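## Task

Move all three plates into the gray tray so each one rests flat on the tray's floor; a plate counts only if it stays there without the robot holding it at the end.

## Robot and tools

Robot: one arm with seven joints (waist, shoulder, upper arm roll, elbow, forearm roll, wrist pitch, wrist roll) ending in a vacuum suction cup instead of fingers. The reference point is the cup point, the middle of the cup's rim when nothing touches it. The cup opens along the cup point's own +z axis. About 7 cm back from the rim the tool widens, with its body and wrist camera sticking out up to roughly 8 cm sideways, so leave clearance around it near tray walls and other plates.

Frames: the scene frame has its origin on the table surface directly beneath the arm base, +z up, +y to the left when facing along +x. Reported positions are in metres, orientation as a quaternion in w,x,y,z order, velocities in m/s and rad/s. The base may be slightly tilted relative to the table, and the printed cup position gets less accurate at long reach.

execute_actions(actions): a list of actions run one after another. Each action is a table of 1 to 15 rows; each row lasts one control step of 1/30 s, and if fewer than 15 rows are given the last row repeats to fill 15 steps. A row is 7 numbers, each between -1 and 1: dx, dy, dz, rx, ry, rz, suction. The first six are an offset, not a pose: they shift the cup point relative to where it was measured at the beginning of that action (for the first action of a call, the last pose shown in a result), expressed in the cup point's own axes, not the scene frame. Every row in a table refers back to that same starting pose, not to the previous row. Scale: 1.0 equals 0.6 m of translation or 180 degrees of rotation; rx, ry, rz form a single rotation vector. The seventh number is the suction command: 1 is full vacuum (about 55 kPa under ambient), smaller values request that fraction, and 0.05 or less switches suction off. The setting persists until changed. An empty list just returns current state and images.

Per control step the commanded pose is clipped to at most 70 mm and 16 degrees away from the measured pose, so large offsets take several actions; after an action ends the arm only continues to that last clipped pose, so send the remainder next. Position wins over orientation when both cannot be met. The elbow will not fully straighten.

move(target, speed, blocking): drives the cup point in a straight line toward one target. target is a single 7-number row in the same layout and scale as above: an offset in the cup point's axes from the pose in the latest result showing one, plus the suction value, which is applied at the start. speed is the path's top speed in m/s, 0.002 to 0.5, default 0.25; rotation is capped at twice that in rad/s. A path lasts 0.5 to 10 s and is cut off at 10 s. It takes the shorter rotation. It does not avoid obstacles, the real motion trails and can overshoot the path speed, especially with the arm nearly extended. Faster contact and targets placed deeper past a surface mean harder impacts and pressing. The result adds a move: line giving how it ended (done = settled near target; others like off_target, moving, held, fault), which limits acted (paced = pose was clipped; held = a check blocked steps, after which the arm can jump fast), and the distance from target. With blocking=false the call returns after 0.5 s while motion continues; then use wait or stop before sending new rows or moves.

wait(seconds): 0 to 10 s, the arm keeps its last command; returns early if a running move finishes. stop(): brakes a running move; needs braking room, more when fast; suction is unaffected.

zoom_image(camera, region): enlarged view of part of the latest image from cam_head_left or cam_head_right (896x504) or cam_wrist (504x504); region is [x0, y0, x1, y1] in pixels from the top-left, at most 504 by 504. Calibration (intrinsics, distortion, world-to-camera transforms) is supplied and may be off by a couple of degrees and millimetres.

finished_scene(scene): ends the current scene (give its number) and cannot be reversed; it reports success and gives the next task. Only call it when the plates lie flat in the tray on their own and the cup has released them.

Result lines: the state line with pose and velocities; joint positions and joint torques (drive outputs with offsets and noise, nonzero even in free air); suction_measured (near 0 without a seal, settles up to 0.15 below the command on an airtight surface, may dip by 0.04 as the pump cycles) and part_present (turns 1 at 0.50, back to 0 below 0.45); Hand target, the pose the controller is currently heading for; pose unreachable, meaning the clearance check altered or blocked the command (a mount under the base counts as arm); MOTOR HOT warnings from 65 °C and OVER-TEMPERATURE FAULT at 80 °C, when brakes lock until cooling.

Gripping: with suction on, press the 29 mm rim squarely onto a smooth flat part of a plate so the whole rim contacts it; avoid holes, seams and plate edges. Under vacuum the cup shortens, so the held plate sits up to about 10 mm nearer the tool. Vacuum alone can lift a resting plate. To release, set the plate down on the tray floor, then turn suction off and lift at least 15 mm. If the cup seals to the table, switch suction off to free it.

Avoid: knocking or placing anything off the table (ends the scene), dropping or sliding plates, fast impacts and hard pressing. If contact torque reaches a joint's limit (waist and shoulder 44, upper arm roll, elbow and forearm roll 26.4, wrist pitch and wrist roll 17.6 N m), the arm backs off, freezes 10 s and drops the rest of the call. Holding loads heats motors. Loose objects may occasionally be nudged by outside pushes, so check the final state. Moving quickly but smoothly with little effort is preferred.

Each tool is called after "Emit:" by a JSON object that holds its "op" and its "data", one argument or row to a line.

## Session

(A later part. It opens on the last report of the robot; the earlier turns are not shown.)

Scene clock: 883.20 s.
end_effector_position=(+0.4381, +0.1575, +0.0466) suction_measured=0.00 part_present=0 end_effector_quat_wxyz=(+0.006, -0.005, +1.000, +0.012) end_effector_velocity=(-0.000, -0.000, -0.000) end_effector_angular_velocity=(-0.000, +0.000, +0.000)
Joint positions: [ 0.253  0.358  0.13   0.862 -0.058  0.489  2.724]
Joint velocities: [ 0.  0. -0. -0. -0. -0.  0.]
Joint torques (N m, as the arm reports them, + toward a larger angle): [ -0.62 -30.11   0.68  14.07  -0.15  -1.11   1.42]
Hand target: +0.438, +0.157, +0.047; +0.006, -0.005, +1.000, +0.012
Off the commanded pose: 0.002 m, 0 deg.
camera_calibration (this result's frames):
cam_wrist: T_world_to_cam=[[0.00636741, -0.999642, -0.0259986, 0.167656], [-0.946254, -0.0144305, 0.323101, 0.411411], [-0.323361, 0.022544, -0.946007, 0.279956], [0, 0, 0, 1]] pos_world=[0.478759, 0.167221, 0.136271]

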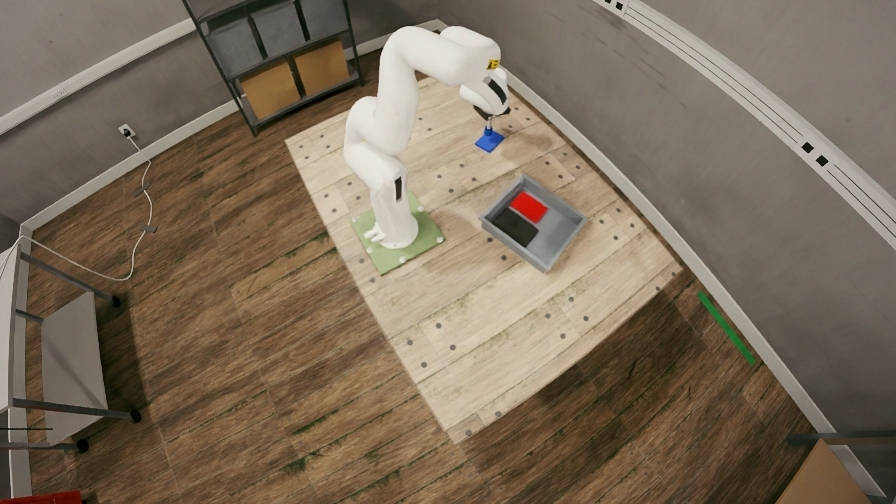

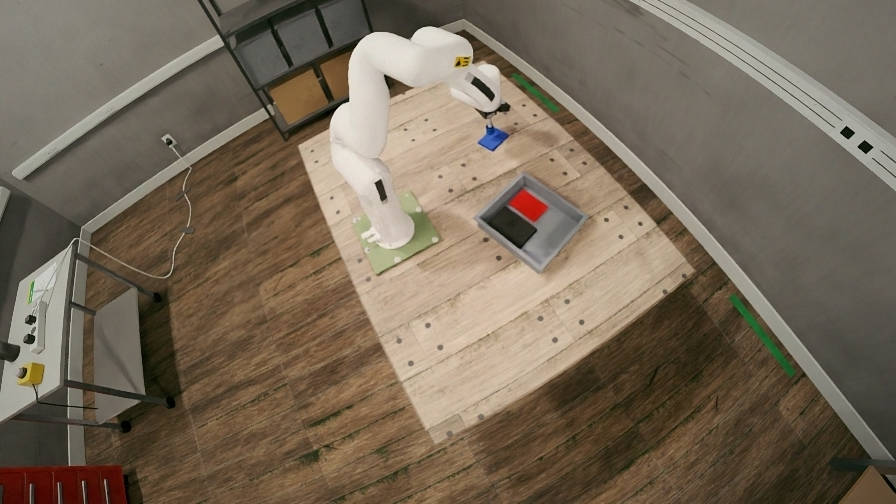

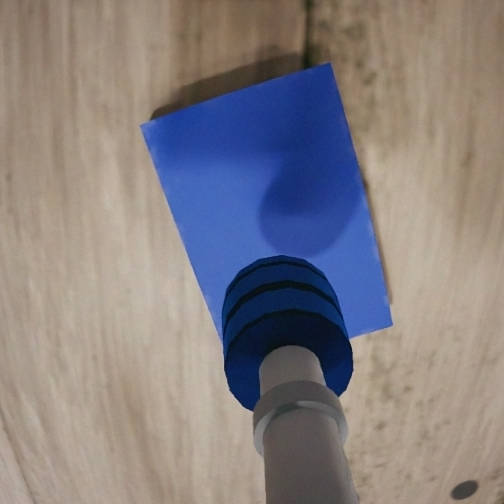

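Emit:
{"op": "execute_actions", "data": {
  "actions": [
    [[-0.0001,0,0.0004,0.0001,0,0,1],[-0.0005,-0.0003,0.0023,0.0006,0.0003,0,1],[-0.0014,-0.0007,0.0067,0.0016,0.0009,0,1],[-0.0027,-0.0014,0.0134,0.0031,0.0016,0,1],[-0.0041,-0.0021,0.0221,0.0046,0.0025,0,1],[-0.0054,-0.0028,0.0314,0.0061,0.0032,0,1],[-0.0063,-0.0032,0.0408,0.0071,0.0038,0,1],[-0.0067,-0.0035,0.0488,0.0076,0.0041,0,1],[-0.0068,-0.0035,0.0549,0.0077,0.0041,0,1],[-0.0068,-0.0035,0.0592,0.0077,0.0041,0,1],[-0.0068,-0.0035,0.0622,0.0077,0.0041,0,1],[-0.0068,-0.0035,0.0644,0.0077,0.0041,0,1],[-0.0068,-0.0035,0.0659,0.0077,0.0041,0,1],[-0.0068,-0.0035,0.0669,0.0077,0.0041,0,1],[-0.0068,-0.0035,0.0669,0.0077,0.0041,0,1]]
  ]
}}

Scene clock: 911.57 s.
end_effector_position=(+0.4415, +0.1561, +0.0083) suction_measured=0.05 part_present=0 end_effector_quat_wxyz=(-0.001, -0.005, +1.000, -0.000) end_effector_velocity=(+0.018, +0.005, -0.027) end_effector_angular_velocity=(+0.006, -0.033, -0.005)
Joint positions: [ 0.278  0.474  0.101  0.902 -0.108  0.435  2.764]
Joint velocities: [ 0.021  0.106 -0.025  0.057 -0.027 -0.083  0.025]
Joint torques (N m, as the arm reports them, + toward a larger angle): [ -1.09 -34.23   0.98  13.     0.19  -0.97   1.3 ]
Hand target: +0.443, +0.156, +0.007; -0.000, -0.005, +1.000, -0.000
Off the commanded pose: 0.002 m, 0 deg.
camera_calibration (this result's frames):
cam_wrist: T_world_to_cam=[[0.00652481, -0.999977, -0.00199146, 0.165091], [-0.941332, -0.00681411, 0.337414, 0.423538], [-0.33742, -0.00032694, -0.941354, 0.254538], [0, 0, 0, 1]] pos_world=[0.483498, 0.168057, 0.0970321]

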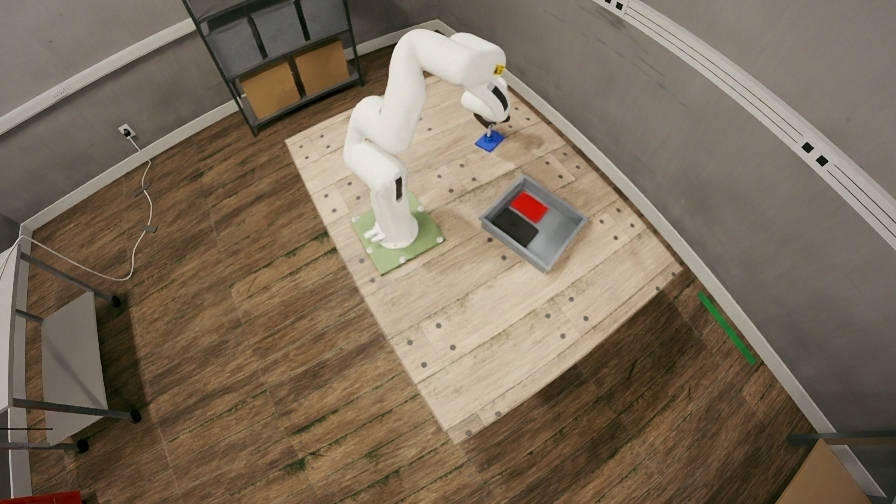

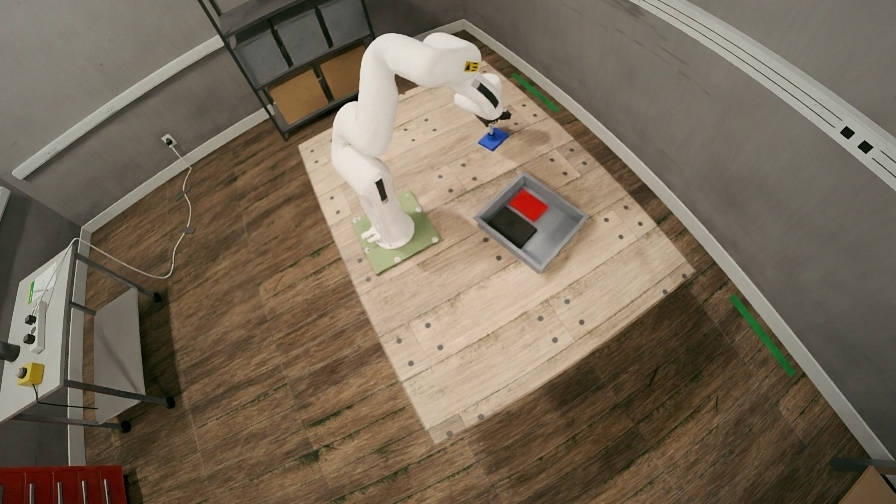

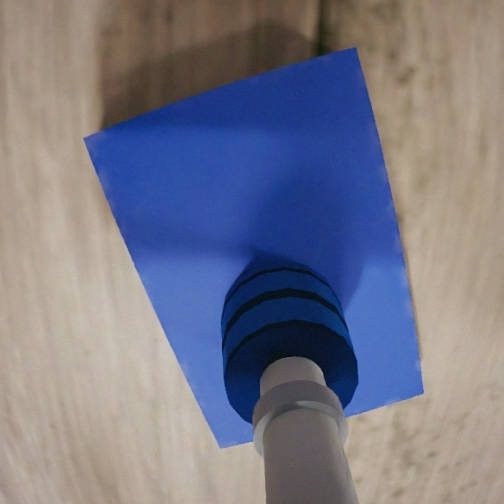

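Emit:
{"op": "execute_actions", "data": {
  "actions": []
}}

Scene clock: 913.70 s.
end_effector_position=(+0.4426, +0.1565, +0.0066) suction_measured=0.98 part_present=1 end_effector_quat_wxyz=(-0.000, -0.005, +1.000, -0.000) end_effector_velocity=(+0.000, -0.001, -0.000) end_effector_angular_velocity=(-0.001, -0.000, -0.000)
Joint positions: [ 0.28   0.48   0.099  0.905 -0.11   0.43   2.766]
Joint velocities: [ 0.    -0.    -0.002  0.    -0.001  0.    -0.   ]
Joint torques (N m, as the arm reports them, + toward a larger angle): [ -0.84 -32.4    0.71  13.44   0.03  -1.04   1.24]
Hand target: +0.443, +0.156, +0.007; -0.000, -0.005, +1.000, -0.000
Off the commanded pose: 0.000 m, 0 deg.
camera_calibration (this result's frames):
cam_wrist: T_world_to_cam=[[0.00620093, -0.999978, -0.00228677, 0.165529], [-0.942017, -0.00660873, 0.335499, 0.425422], [-0.335507, 0.0000737712, -0.942038, 0.252426], [0, 0, 0, 1]] pos_world=[0.484419, 0.168318, 0.0954445]

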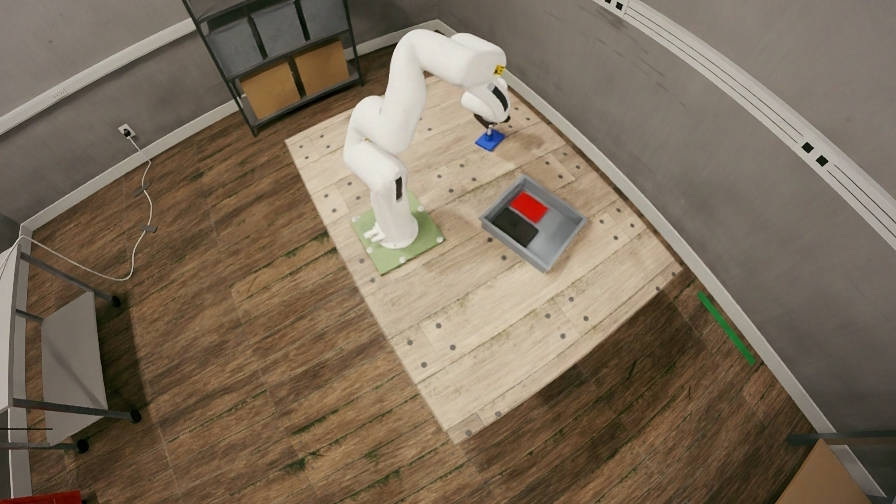

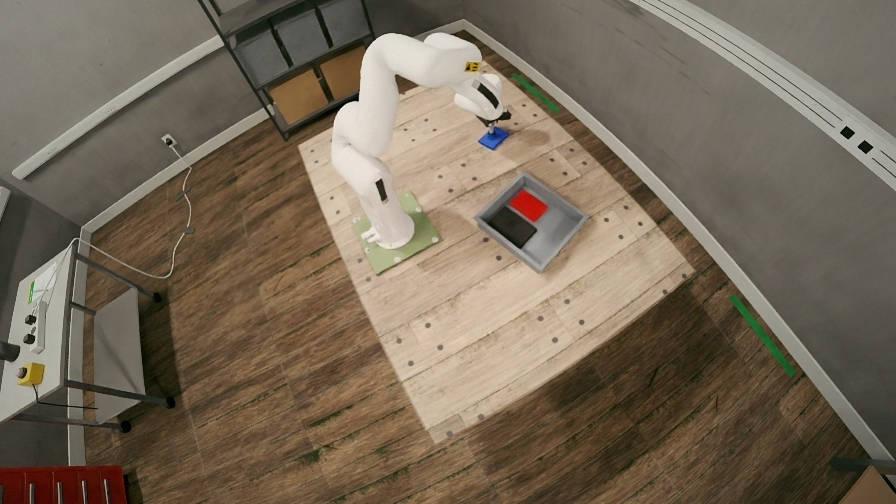

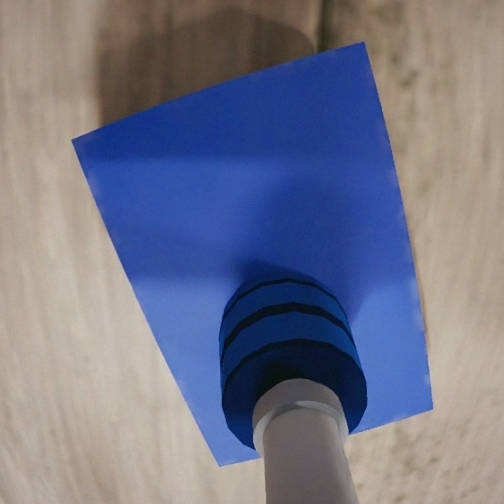

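Emit:
{"op": "execute_actions", "data": {
  "actions": [
    [[0,0,-0.0004,0,0,0,1],[0,0,-0.0027,0,0,0,1],[0,0,-0.0079,0,0,0,1],[0,-0.0002,-0.0165,0,0,0,1],[0.0003,-0.0019,-0.0281,0,0,0,1],[0.0009,-0.0064,-0.0419,0,0,0,1],[0.002,-0.0146,-0.057,0,0,0,1],[0.0037,-0.0268,-0.0721,0,0,0,1],[0.0059,-0.0426,-0.0859,0,0,0,1],[0.0085,-0.0612,-0.0975,0,0,0,1],[0.0114,-0.0813,-0.1061,0,0,0,1],[0.0142,-0.1016,-0.1113,0,0,0,1],[0.017,-0.122,-0.1136,0,0,0,1],[0.0199,-0.1423,-0.114,0,0,0,1],[0.0227,-0.1626,-0.114,0,0,0,1]],
    [[0.013,-0.093,-0.0139,-0.0045,0.002,0,1],[0.0158,-0.1133,-0.0137,-0.0045,0.002,0,1],[0.0187,-0.1336,-0.0135,-0.0045,0.002,0,1],[0.0215,-0.154,-0.0133,-0.0045,0.002,0,1],[0.0243,-0.1743,-0.0131,-0.0045,0.002,0,1],[0.0272,-0.1946,-0.0129,-0.0045,0.002,0,1],[0.03,-0.215,-0.0127,-0.0045,0.002,0,1],[0.0329,-0.2353,-0.0124,-0.0045,0.002,0,1],[0.0357,-0.2556,-0.0122,-0.0045,0.002,0,1],[0.0385,-0.2759,-0.012,-0.0045,0.002,0,1],[0.0414,-0.2963,-0.0118,-0.0045,0.002,0,1],[0.0442,-0.3166,-0.0116,-0.0045,0.002,0,1],[0.047,-0.3369,-0.0114,-0.0045,0.002,0,1],[0.0499,-0.3572,-0.0112,-0.0045,0.002,0,1],[0.0527,-0.3776,-0.011,-0.0045,0.002,0,1]],
    [[0.0131,-0.0935,0.0015,-0.007,0,0,1],[0.0159,-0.1139,0.0018,-0.007,0,0.0003,1],[0.0187,-0.1342,0.0021,-0.007,0,0.0009,1],[0.0216,-0.1545,0.0025,-0.007,0,0.0019,1],[0.0244,-0.1748,0.0028,-0.007,0,0.0032,1],[0.0273,-0.1952,0.0032,-0.007,0,0.0047,1],[0.0301,-0.2155,0.0044,-0.007,0,0.0063,1],[0.0329,-0.2356,0.0065,-0.007,0,0.0078,1],[0.0355,-0.2542,0.0094,-0.007,0,0.0091,1],[0.0377,-0.27,0.0127,-0.007,0,0.0101,1],[0.0394,-0.2822,0.0159,-0.007,0,0.0107,1],[0.0405,-0.2904,0.0186,-0.007,0,0.011,1],[0.0412,-0.2949,0.0204,-0.007,0,0.011,1],[0.0414,-0.2966,0.0213,-0.007,0,0.011,1],[0.0414,-0.2968,0.0214,-0.007,0,0.011,1]]
  ]
}}

Scene clock: 977.70 s.
end_effector_position=(+0.3819, -0.2506, +0.0652) suction_measured=0.99 part_present=1 end_effector_quat_wxyz=(-0.002, +0.020, +1.000, +0.003) end_effector_velocity=(-0.005, -0.151, -0.058) end_effector_angular_velocity=(+0.079, +0.014, -0.024)
Joint positions: [-0.336  0.301 -0.193  0.854  0.111  0.569  1.734]
Joint velocities: [-0.271  0.371 -0.026  0.348  0.239  0.051 -0.454]
Joint torques (N m, as the arm reports them, + toward a larger angle): [  2.48 -32.05   2.46  13.87  -0.36  -1.04   1.74]
Hand target: +0.384, -0.258, +0.062; -0.002, +0.018, +1.000, +0.007
Off the commanded pose: 0.009 m, 1 deg.
camera_calibration (this result's frames):
cam_wrist: T_world_to_cam=[[-0.0442503, -0.998982, -0.00872991, -0.221064], [-0.93975, 0.0386583, 0.33967, 0.356053], [-0.338987, 0.0232344, -0.940504, 0.29428], [0, 0, 0, 1]] pos_world=[0.424575, -0.241441, 0.153901]

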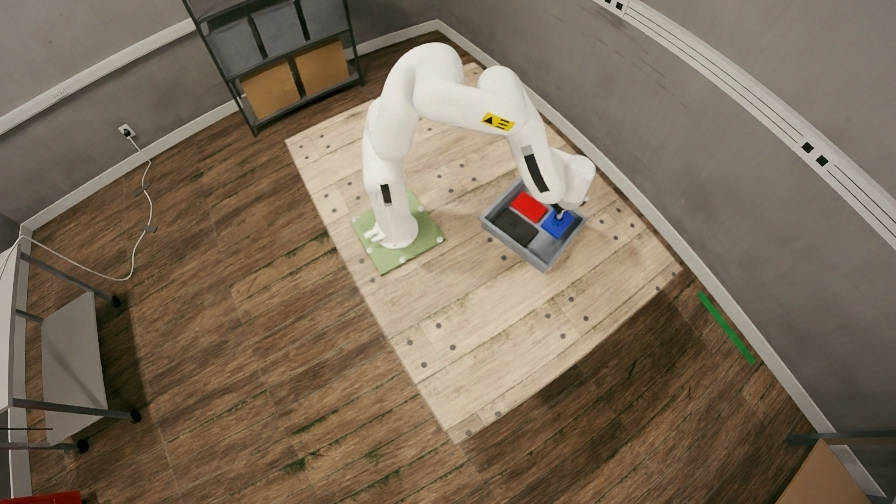

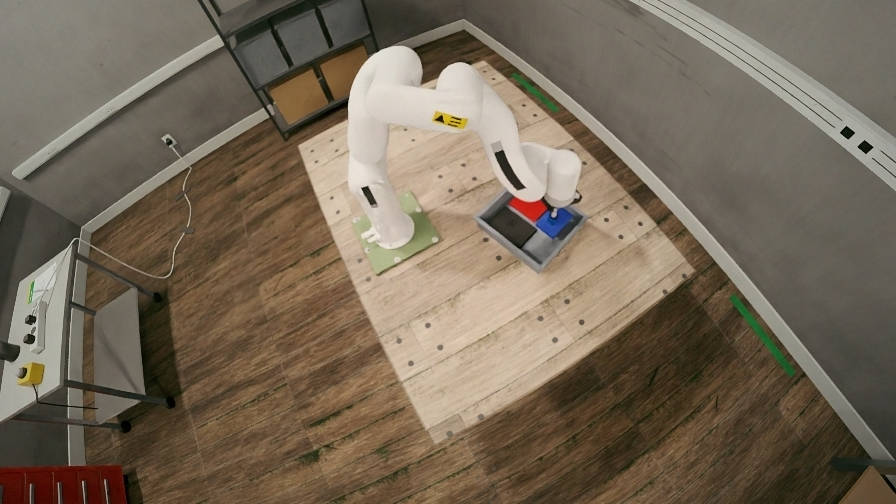

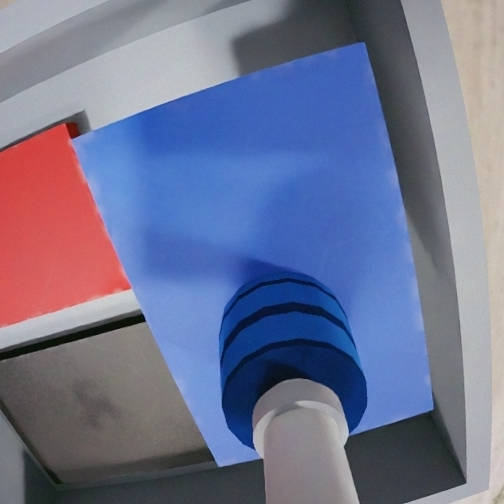

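Emit:
{"op": "execute_actions", "data": {
  "actions": []
}}

Scene clock: 980.80 s.
end_effector_position=(+0.3839, -0.2581, +0.0616) suction_measured=1.00 part_present=1 end_effector_quat_wxyz=(-0.002, +0.018, +1.000, +0.007) end_effector_velocity=(-0.001, -0.001, -0.000) end_effector_angular_velocity=(+0.000, +0.001, -0.002)
Joint positions: [-0.352  0.326 -0.19   0.88   0.129  0.574  1.703]
Joint velocities: [-0.002  0.     0.    -0.    -0.     0.001  0.   ]
Joint torques (N m, as the arm reports them, + toward a larger angle): [ -0.51 -29.37  -1.63  14.89  -0.05  -1.07   1.4 ]
Hand target: +0.384, -0.258, +0.062; -0.002, +0.018, +1.000, +0.007
Off the commanded pose: 0.001 m, 0 deg.
camera_calibration (this result's frames):
cam_wrist: T_world_to_cam=[[-0.0400885, -0.999065, -0.0161969, -0.229665], [-0.940222, 0.032231, 0.339032, 0.35801], [-0.338193, 0.02882, -0.940635, 0.292974], [0, 0, 0, 1]] pos_world=[0.426484, -0.249433, 0.150485]

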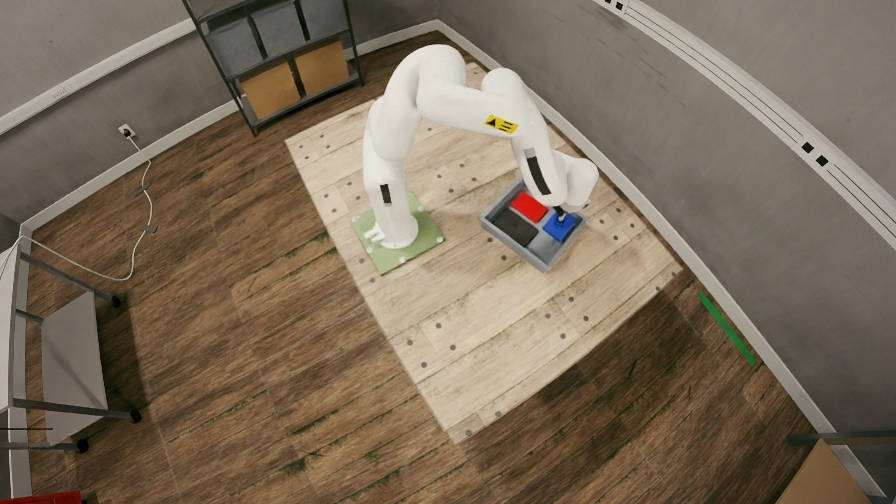

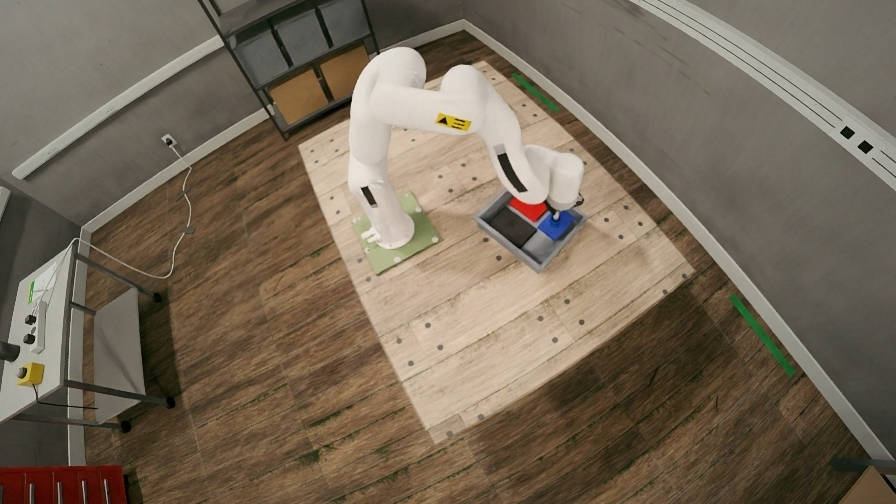

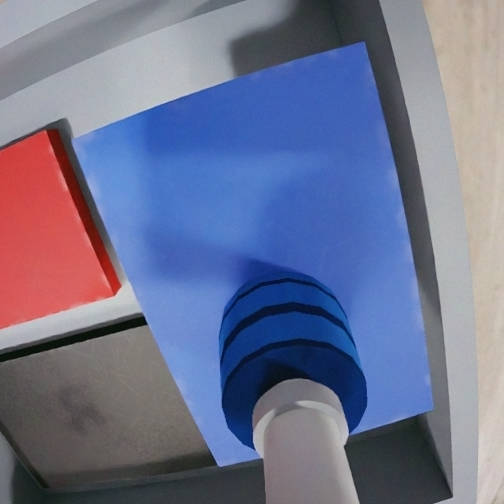

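Emit:
{"op": "zoom_image", "data": {
  "camera": "cam_wrist",
  "region": [304, 0, 504, 200]
}}

Emit:
{"op": "zoom_image", "data": {
  "camera": "cam_wrist",
  "region": [30, 200, 230, 400]
}}

Region (304, 0, 504, 200) of cam_wrist's 504x504 image, scaled by 2.520, with more detail than that image has.

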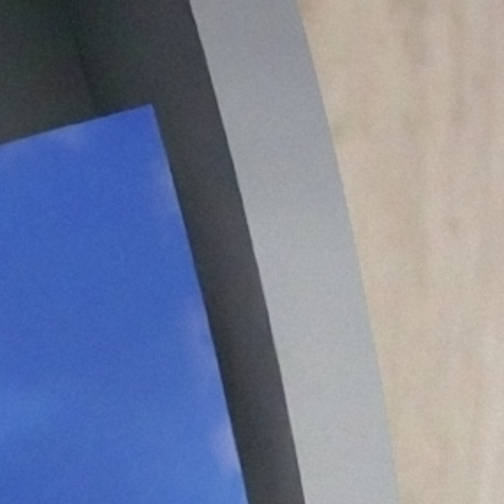

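Region (30, 200, 230, 400) of cam_wrist's 504x504 image, scaled by 2.520, with more detail than that image has.

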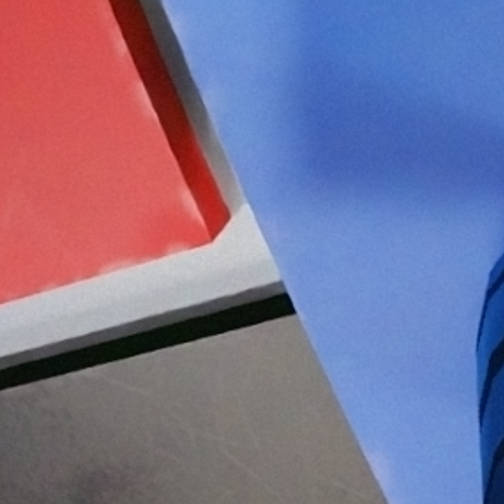

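Emit:
{"op": "execute_actions", "data": {
  "actions": [
    [[0,0,0.0004,0.0001,0,0,1],[0,-0.0001,0.0026,0.0005,-0.0001,0.0002,1],[0,-0.0002,0.0076,0.0012,-0.0003,0.0005,1],[0,-0.0003,0.0156,0.002,-0.0006,0.0009,1],[0,-0.0005,0.026,0.0029,-0.0008,0.0013,1],[0,-0.0007,0.0381,0.0037,-0.0011,0.0016,1],[0,-0.0008,0.0507,0.0042,-0.0012,0.0019,1],[0,-0.001,0.0623,0.0045,-0.0013,0.002,1],[0,-0.0011,0.0721,0.0045,-0.0013,0.002,1],[0,-0.0012,0.0797,0.0045,-0.0013,0.002,1],[0,-0.0013,0.0853,0.0045,-0.0013,0.002,1],[0,-0.0013,0.0891,0.0045,-0.0013,0.002,1],[0,-0.0013,0.0915,0.0045,-0.0013,0.002,1],[0,-0.0013,0.0927,0.0045,-0.0013,0.002,1],[0,-0.0013,0.093,0.0045,-0.0013,0.002,1]]
  ]
}}

Scene clock: 1004.80 s.
end_effector_position=(+0.3817, -0.2566, +0.0090) suction_measured=0.99 part_present=1 end_effector_quat_wxyz=(-0.002, +0.021, +1.000, +0.001) end_effector_velocity=(+0.014, -0.009, -0.065) end_effector_angular_velocity=(-0.009, -0.027, -0.002)
Joint positions: [-0.364  0.459 -0.164  0.873  0.173  0.43   1.682]
Joint velocities: [-0.051  0.211  0.065  0.071  0.085 -0.166 -0.063]
Joint torques (N m, as the arm reports them, + toward a larger angle): [ -0.89 -36.44  -2.57  14.13  -0.15  -0.92   1.47]
Hand target: +0.384, -0.258, +0.006; +0.000, +0.021, +1.000, +0.000
Off the commanded pose: 0.004 m, 0 deg.
camera_calibration (this result's frames):
cam_wrist: T_world_to_cam=[[-0.0463917, -0.998914, -0.00431007, -0.226793], [-0.939679, 0.0421761, 0.339446, 0.376061], [-0.338896, 0.0197976, -0.940616, 0.240652], [0, 0, 0, 1]] pos_world=[0.424412, -0.247172, 0.0977306]

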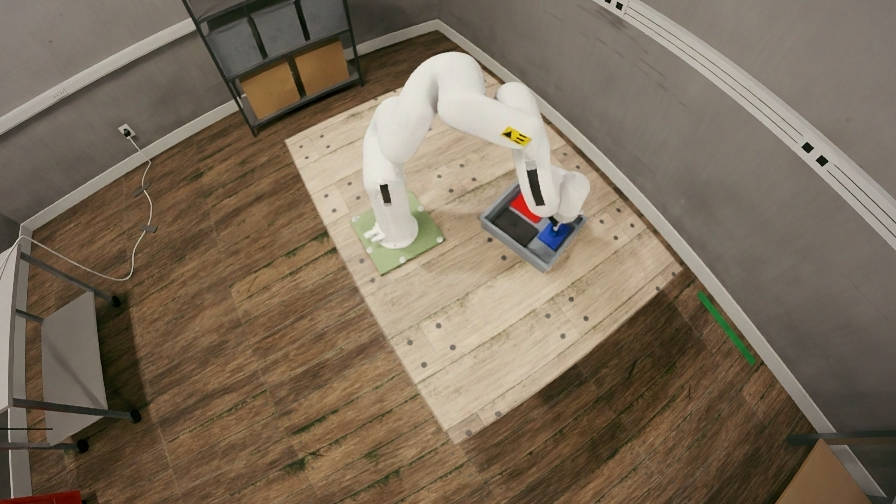

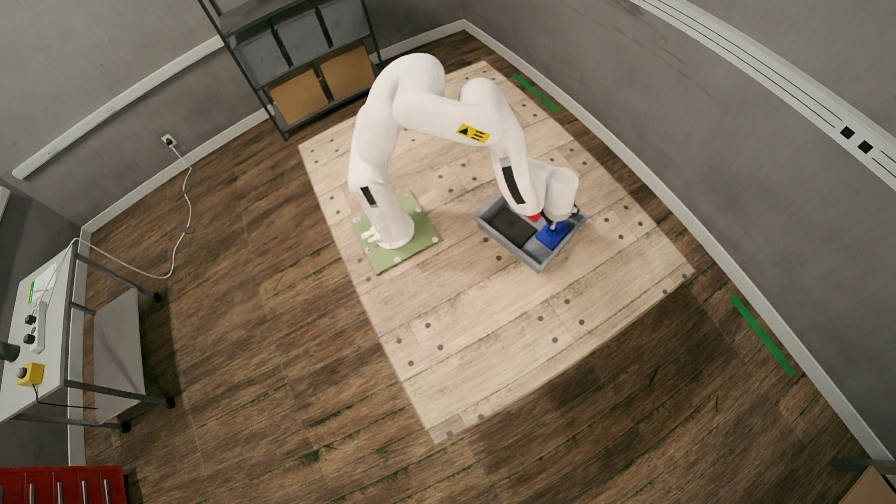

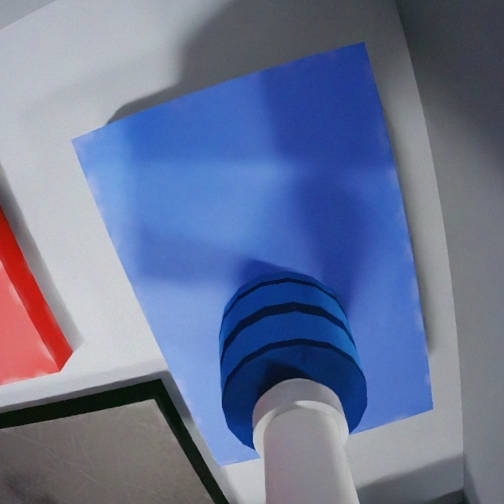

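Emit:
{"op": "execute_actions", "data": {
  "actions": []
}}

Scene clock: 1007.70 s.
end_effector_position=(+0.3836, -0.2579, +0.0060) suction_measured=0.99 part_present=1 end_effector_quat_wxyz=(+0.000, +0.021, +1.000, +0.000) end_effector_velocity=(-0.001, -0.001, +0.000) end_effector_angular_velocity=(-0.001, +0.000, -0.002)
Joint positions: [-0.367  0.471 -0.16   0.879  0.178  0.419  1.678]
Joint velocities: [-0.    -0.    -0.002  0.    -0.    -0.    -0.   ]
Joint torques (N m, as the arm reports them, + toward a larger angle): [ -0.54 -32.14  -1.95  12.71   0.08  -1.11   1.44]
Hand target: +0.384, -0.258, +0.006; +0.000, +0.021, +1.000, +0.000
Off the commanded pose: 0.000 m, 0 deg.
camera_calibration (this result's frames):
cam_wrist: T_world_to_cam=[[-0.0464056, -0.99892, -0.00246307, -0.227957], [-0.941167, 0.0428961, 0.335208, 0.379713], [-0.33474, 0.0178737, -0.942141, 0.236401], [0, 0, 0, 1]] pos_world=[0.425928, -0.248224, 0.0948787]

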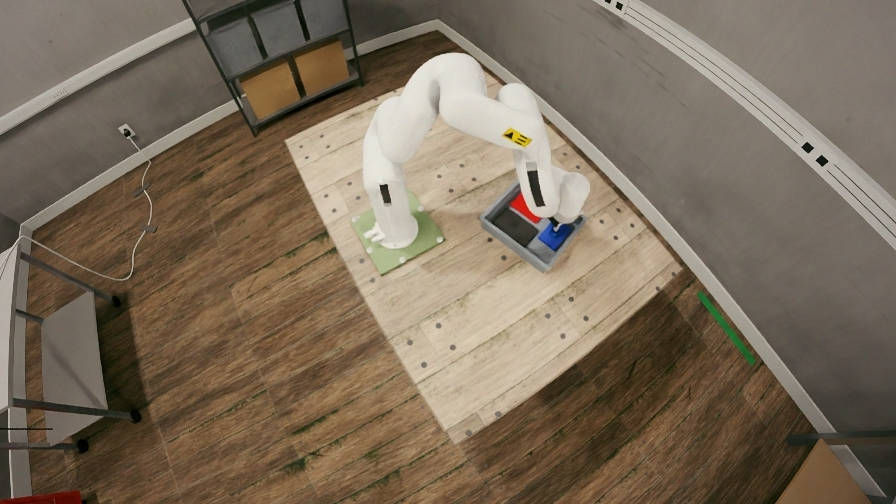

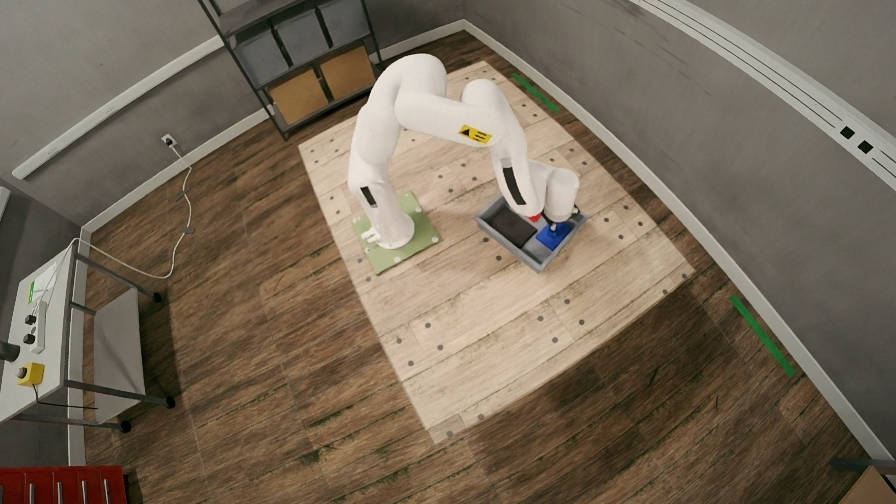

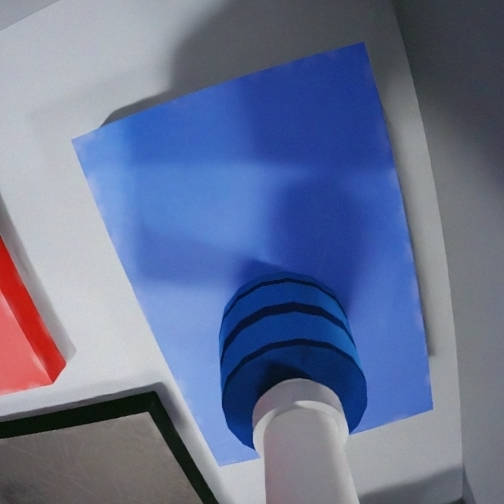

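Emit:
{"op": "execute_actions", "data": {
  "actions": [
    [[0,0,0.0007,0,0,0,1],[0,0,0.0013,0,0,0,1],[0,0,0.0013,0,0,0,0],[0,0,0.0013,0,0,0,0],[0,0,0.0013,0,0,0,0],[0,0,0.0008,0,0,0,0],[0,0,-0.0021,0,0,0,0],[0,0,-0.0082,0,0,0,0],[0,0,-0.0171,0,0,0,0],[0,0,-0.0277,0,0,0,0],[0,0,-0.0383,0,0,0,0],[0,0,-0.0472,0,0,0,0],[0,0,-0.0533,0,0,0,0],[0,0,-0.0562,0,0,0,0],[0,0,-0.0567,0,0,0,0]]
  ]
}}

Scene clock: 1015.83 s.
end_effector_position=(+0.3838, -0.2582, +0.0319) suction_measured=0.00 part_present=0 end_effector_quat_wxyz=(+0.001, +0.021, +1.000, -0.000) end_effector_velocity=(+0.015, -0.015, +0.139) end_effector_angular_velocity=(-0.035, -0.053, -0.006)
Joint positions: [-0.354  0.4   -0.179  0.871  0.151  0.48   1.697]
Joint velocities: [ 0.057 -0.348 -0.092 -0.004 -0.131  0.276  0.094]
Joint torques (N m, as the arm reports them, + toward a larger angle): [ -0.81 -24.73  -1.44  12.37   0.57  -0.73   1.41]
Hand target: +0.384, -0.258, +0.040; +0.000, +0.021, +1.000, -0.000
Off the commanded pose: 0.008 m, 0 deg.
camera_calibration (this result's frames):
cam_wrist: T_world_to_cam=[[-0.0464789, -0.998917, -0.00220244, -0.228234], [-0.941516, 0.0430712, 0.334205, 0.371498], [-0.333748, 0.0176071, -0.942498, 0.260442], [0, 0, 0, 1]] pos_world=[0.426085, -0.248573, 0.120807]

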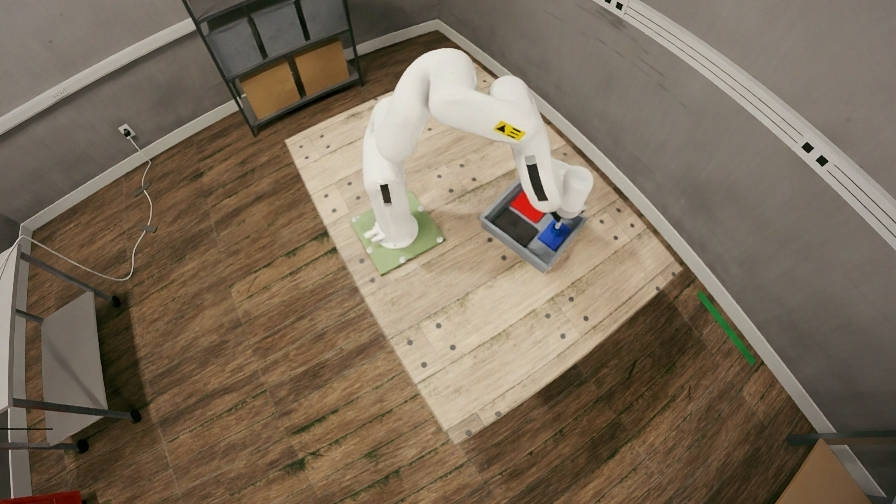

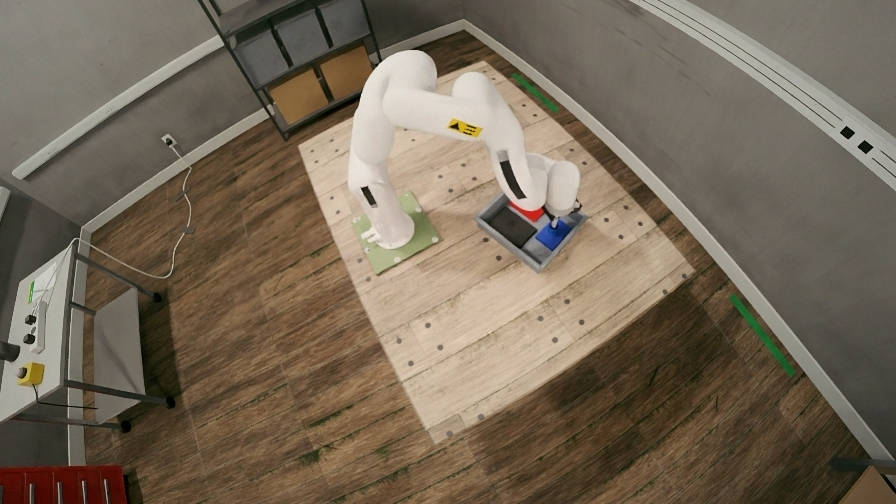

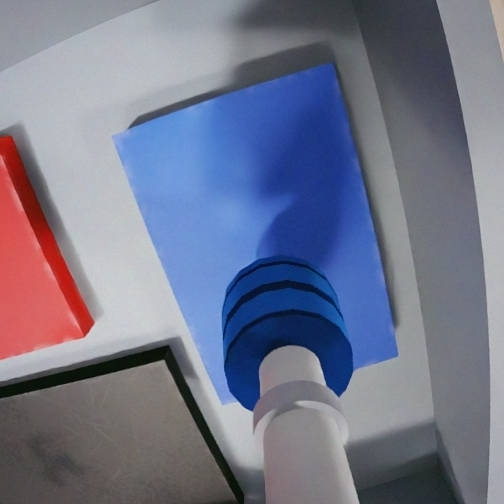

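Emit:
{"op": "execute_actions", "data": {
  "actions": []
}}

Emit:
{"op": "zoom_image", "data": {
  "camera": "cam_head_left",
  "region": [465, 160, 605, 280]
}}

Scene clock: 1018.13 s.
end_effector_position=(+0.3836, -0.2581, +0.0395) suction_measured=0.00 part_present=0 end_effector_quat_wxyz=(+0.000, +0.021, +1.000, -0.000) end_effector_velocity=(-0.000, +0.000, -0.000) end_effector_angular_velocity=(+0.000, +0.001, +0.000)
Joint positions: [-0.349  0.379 -0.185  0.869  0.142  0.5    1.704]
Joint velocities: [-0.001  0.     0.001 -0.    -0.001  0.     0.   ]
Joint torques (N m, as the arm reports them, + toward a larger angle): [ -0.41 -29.99  -1.7   13.77   0.02  -0.96   1.39]
Hand target: +0.384, -0.258, +0.040; +0.000, +0.021, +1.000, -0.000
Off the commanded pose: 0.001 m, 0 deg.
camera_calibration (this result's frames):
cam_wrist: T_world_to_cam=[[-0.0464821, -0.998917, -0.00227027, -0.22804], [-0.941249, 0.0430374, 0.334961, 0.368582], [-0.3345, 0.0177066, -0.942229, 0.267843], [0, 0, 0, 1]] pos_world=[0.425921, -0.248398, 0.128391]

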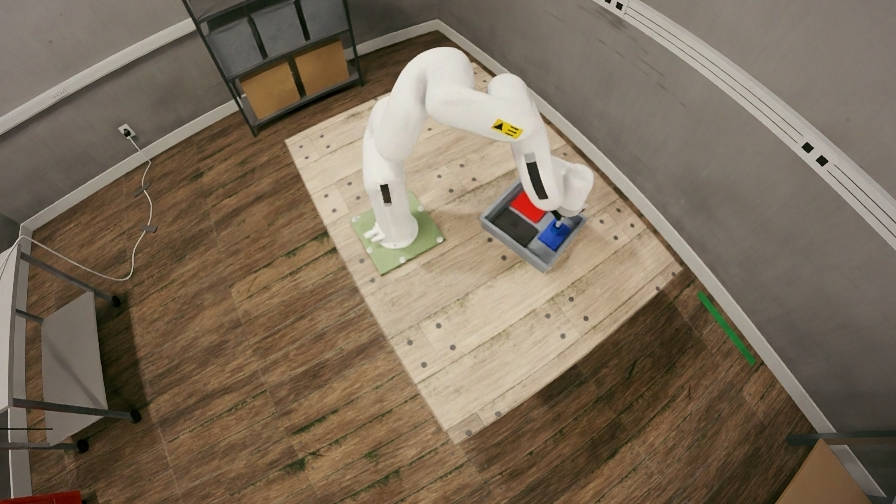

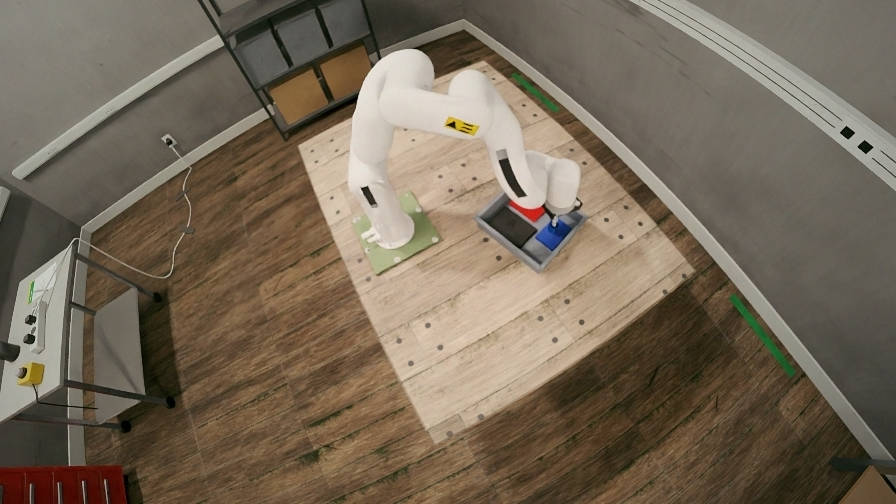

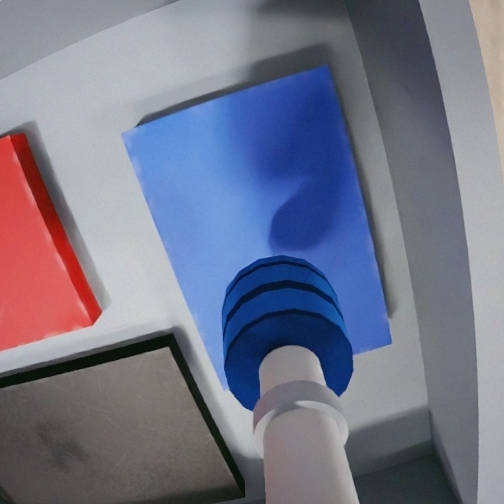

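Region (465, 160, 605, 280) of cam_head_left's 896x504 image, scaled by 3.600, with more detail than that image has; it fills the top 432 rows of this view, and the rest is white.

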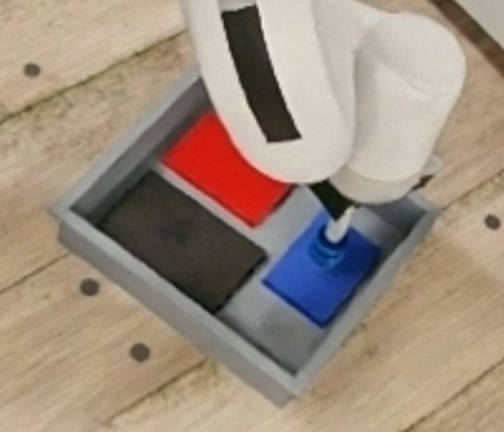

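All three plates are lying flat in the tray and the cup is clear of them.

Emit:
{"op": "finished_scene", "data": {
  "scene": 1
}}

The scene is finished: the task was done.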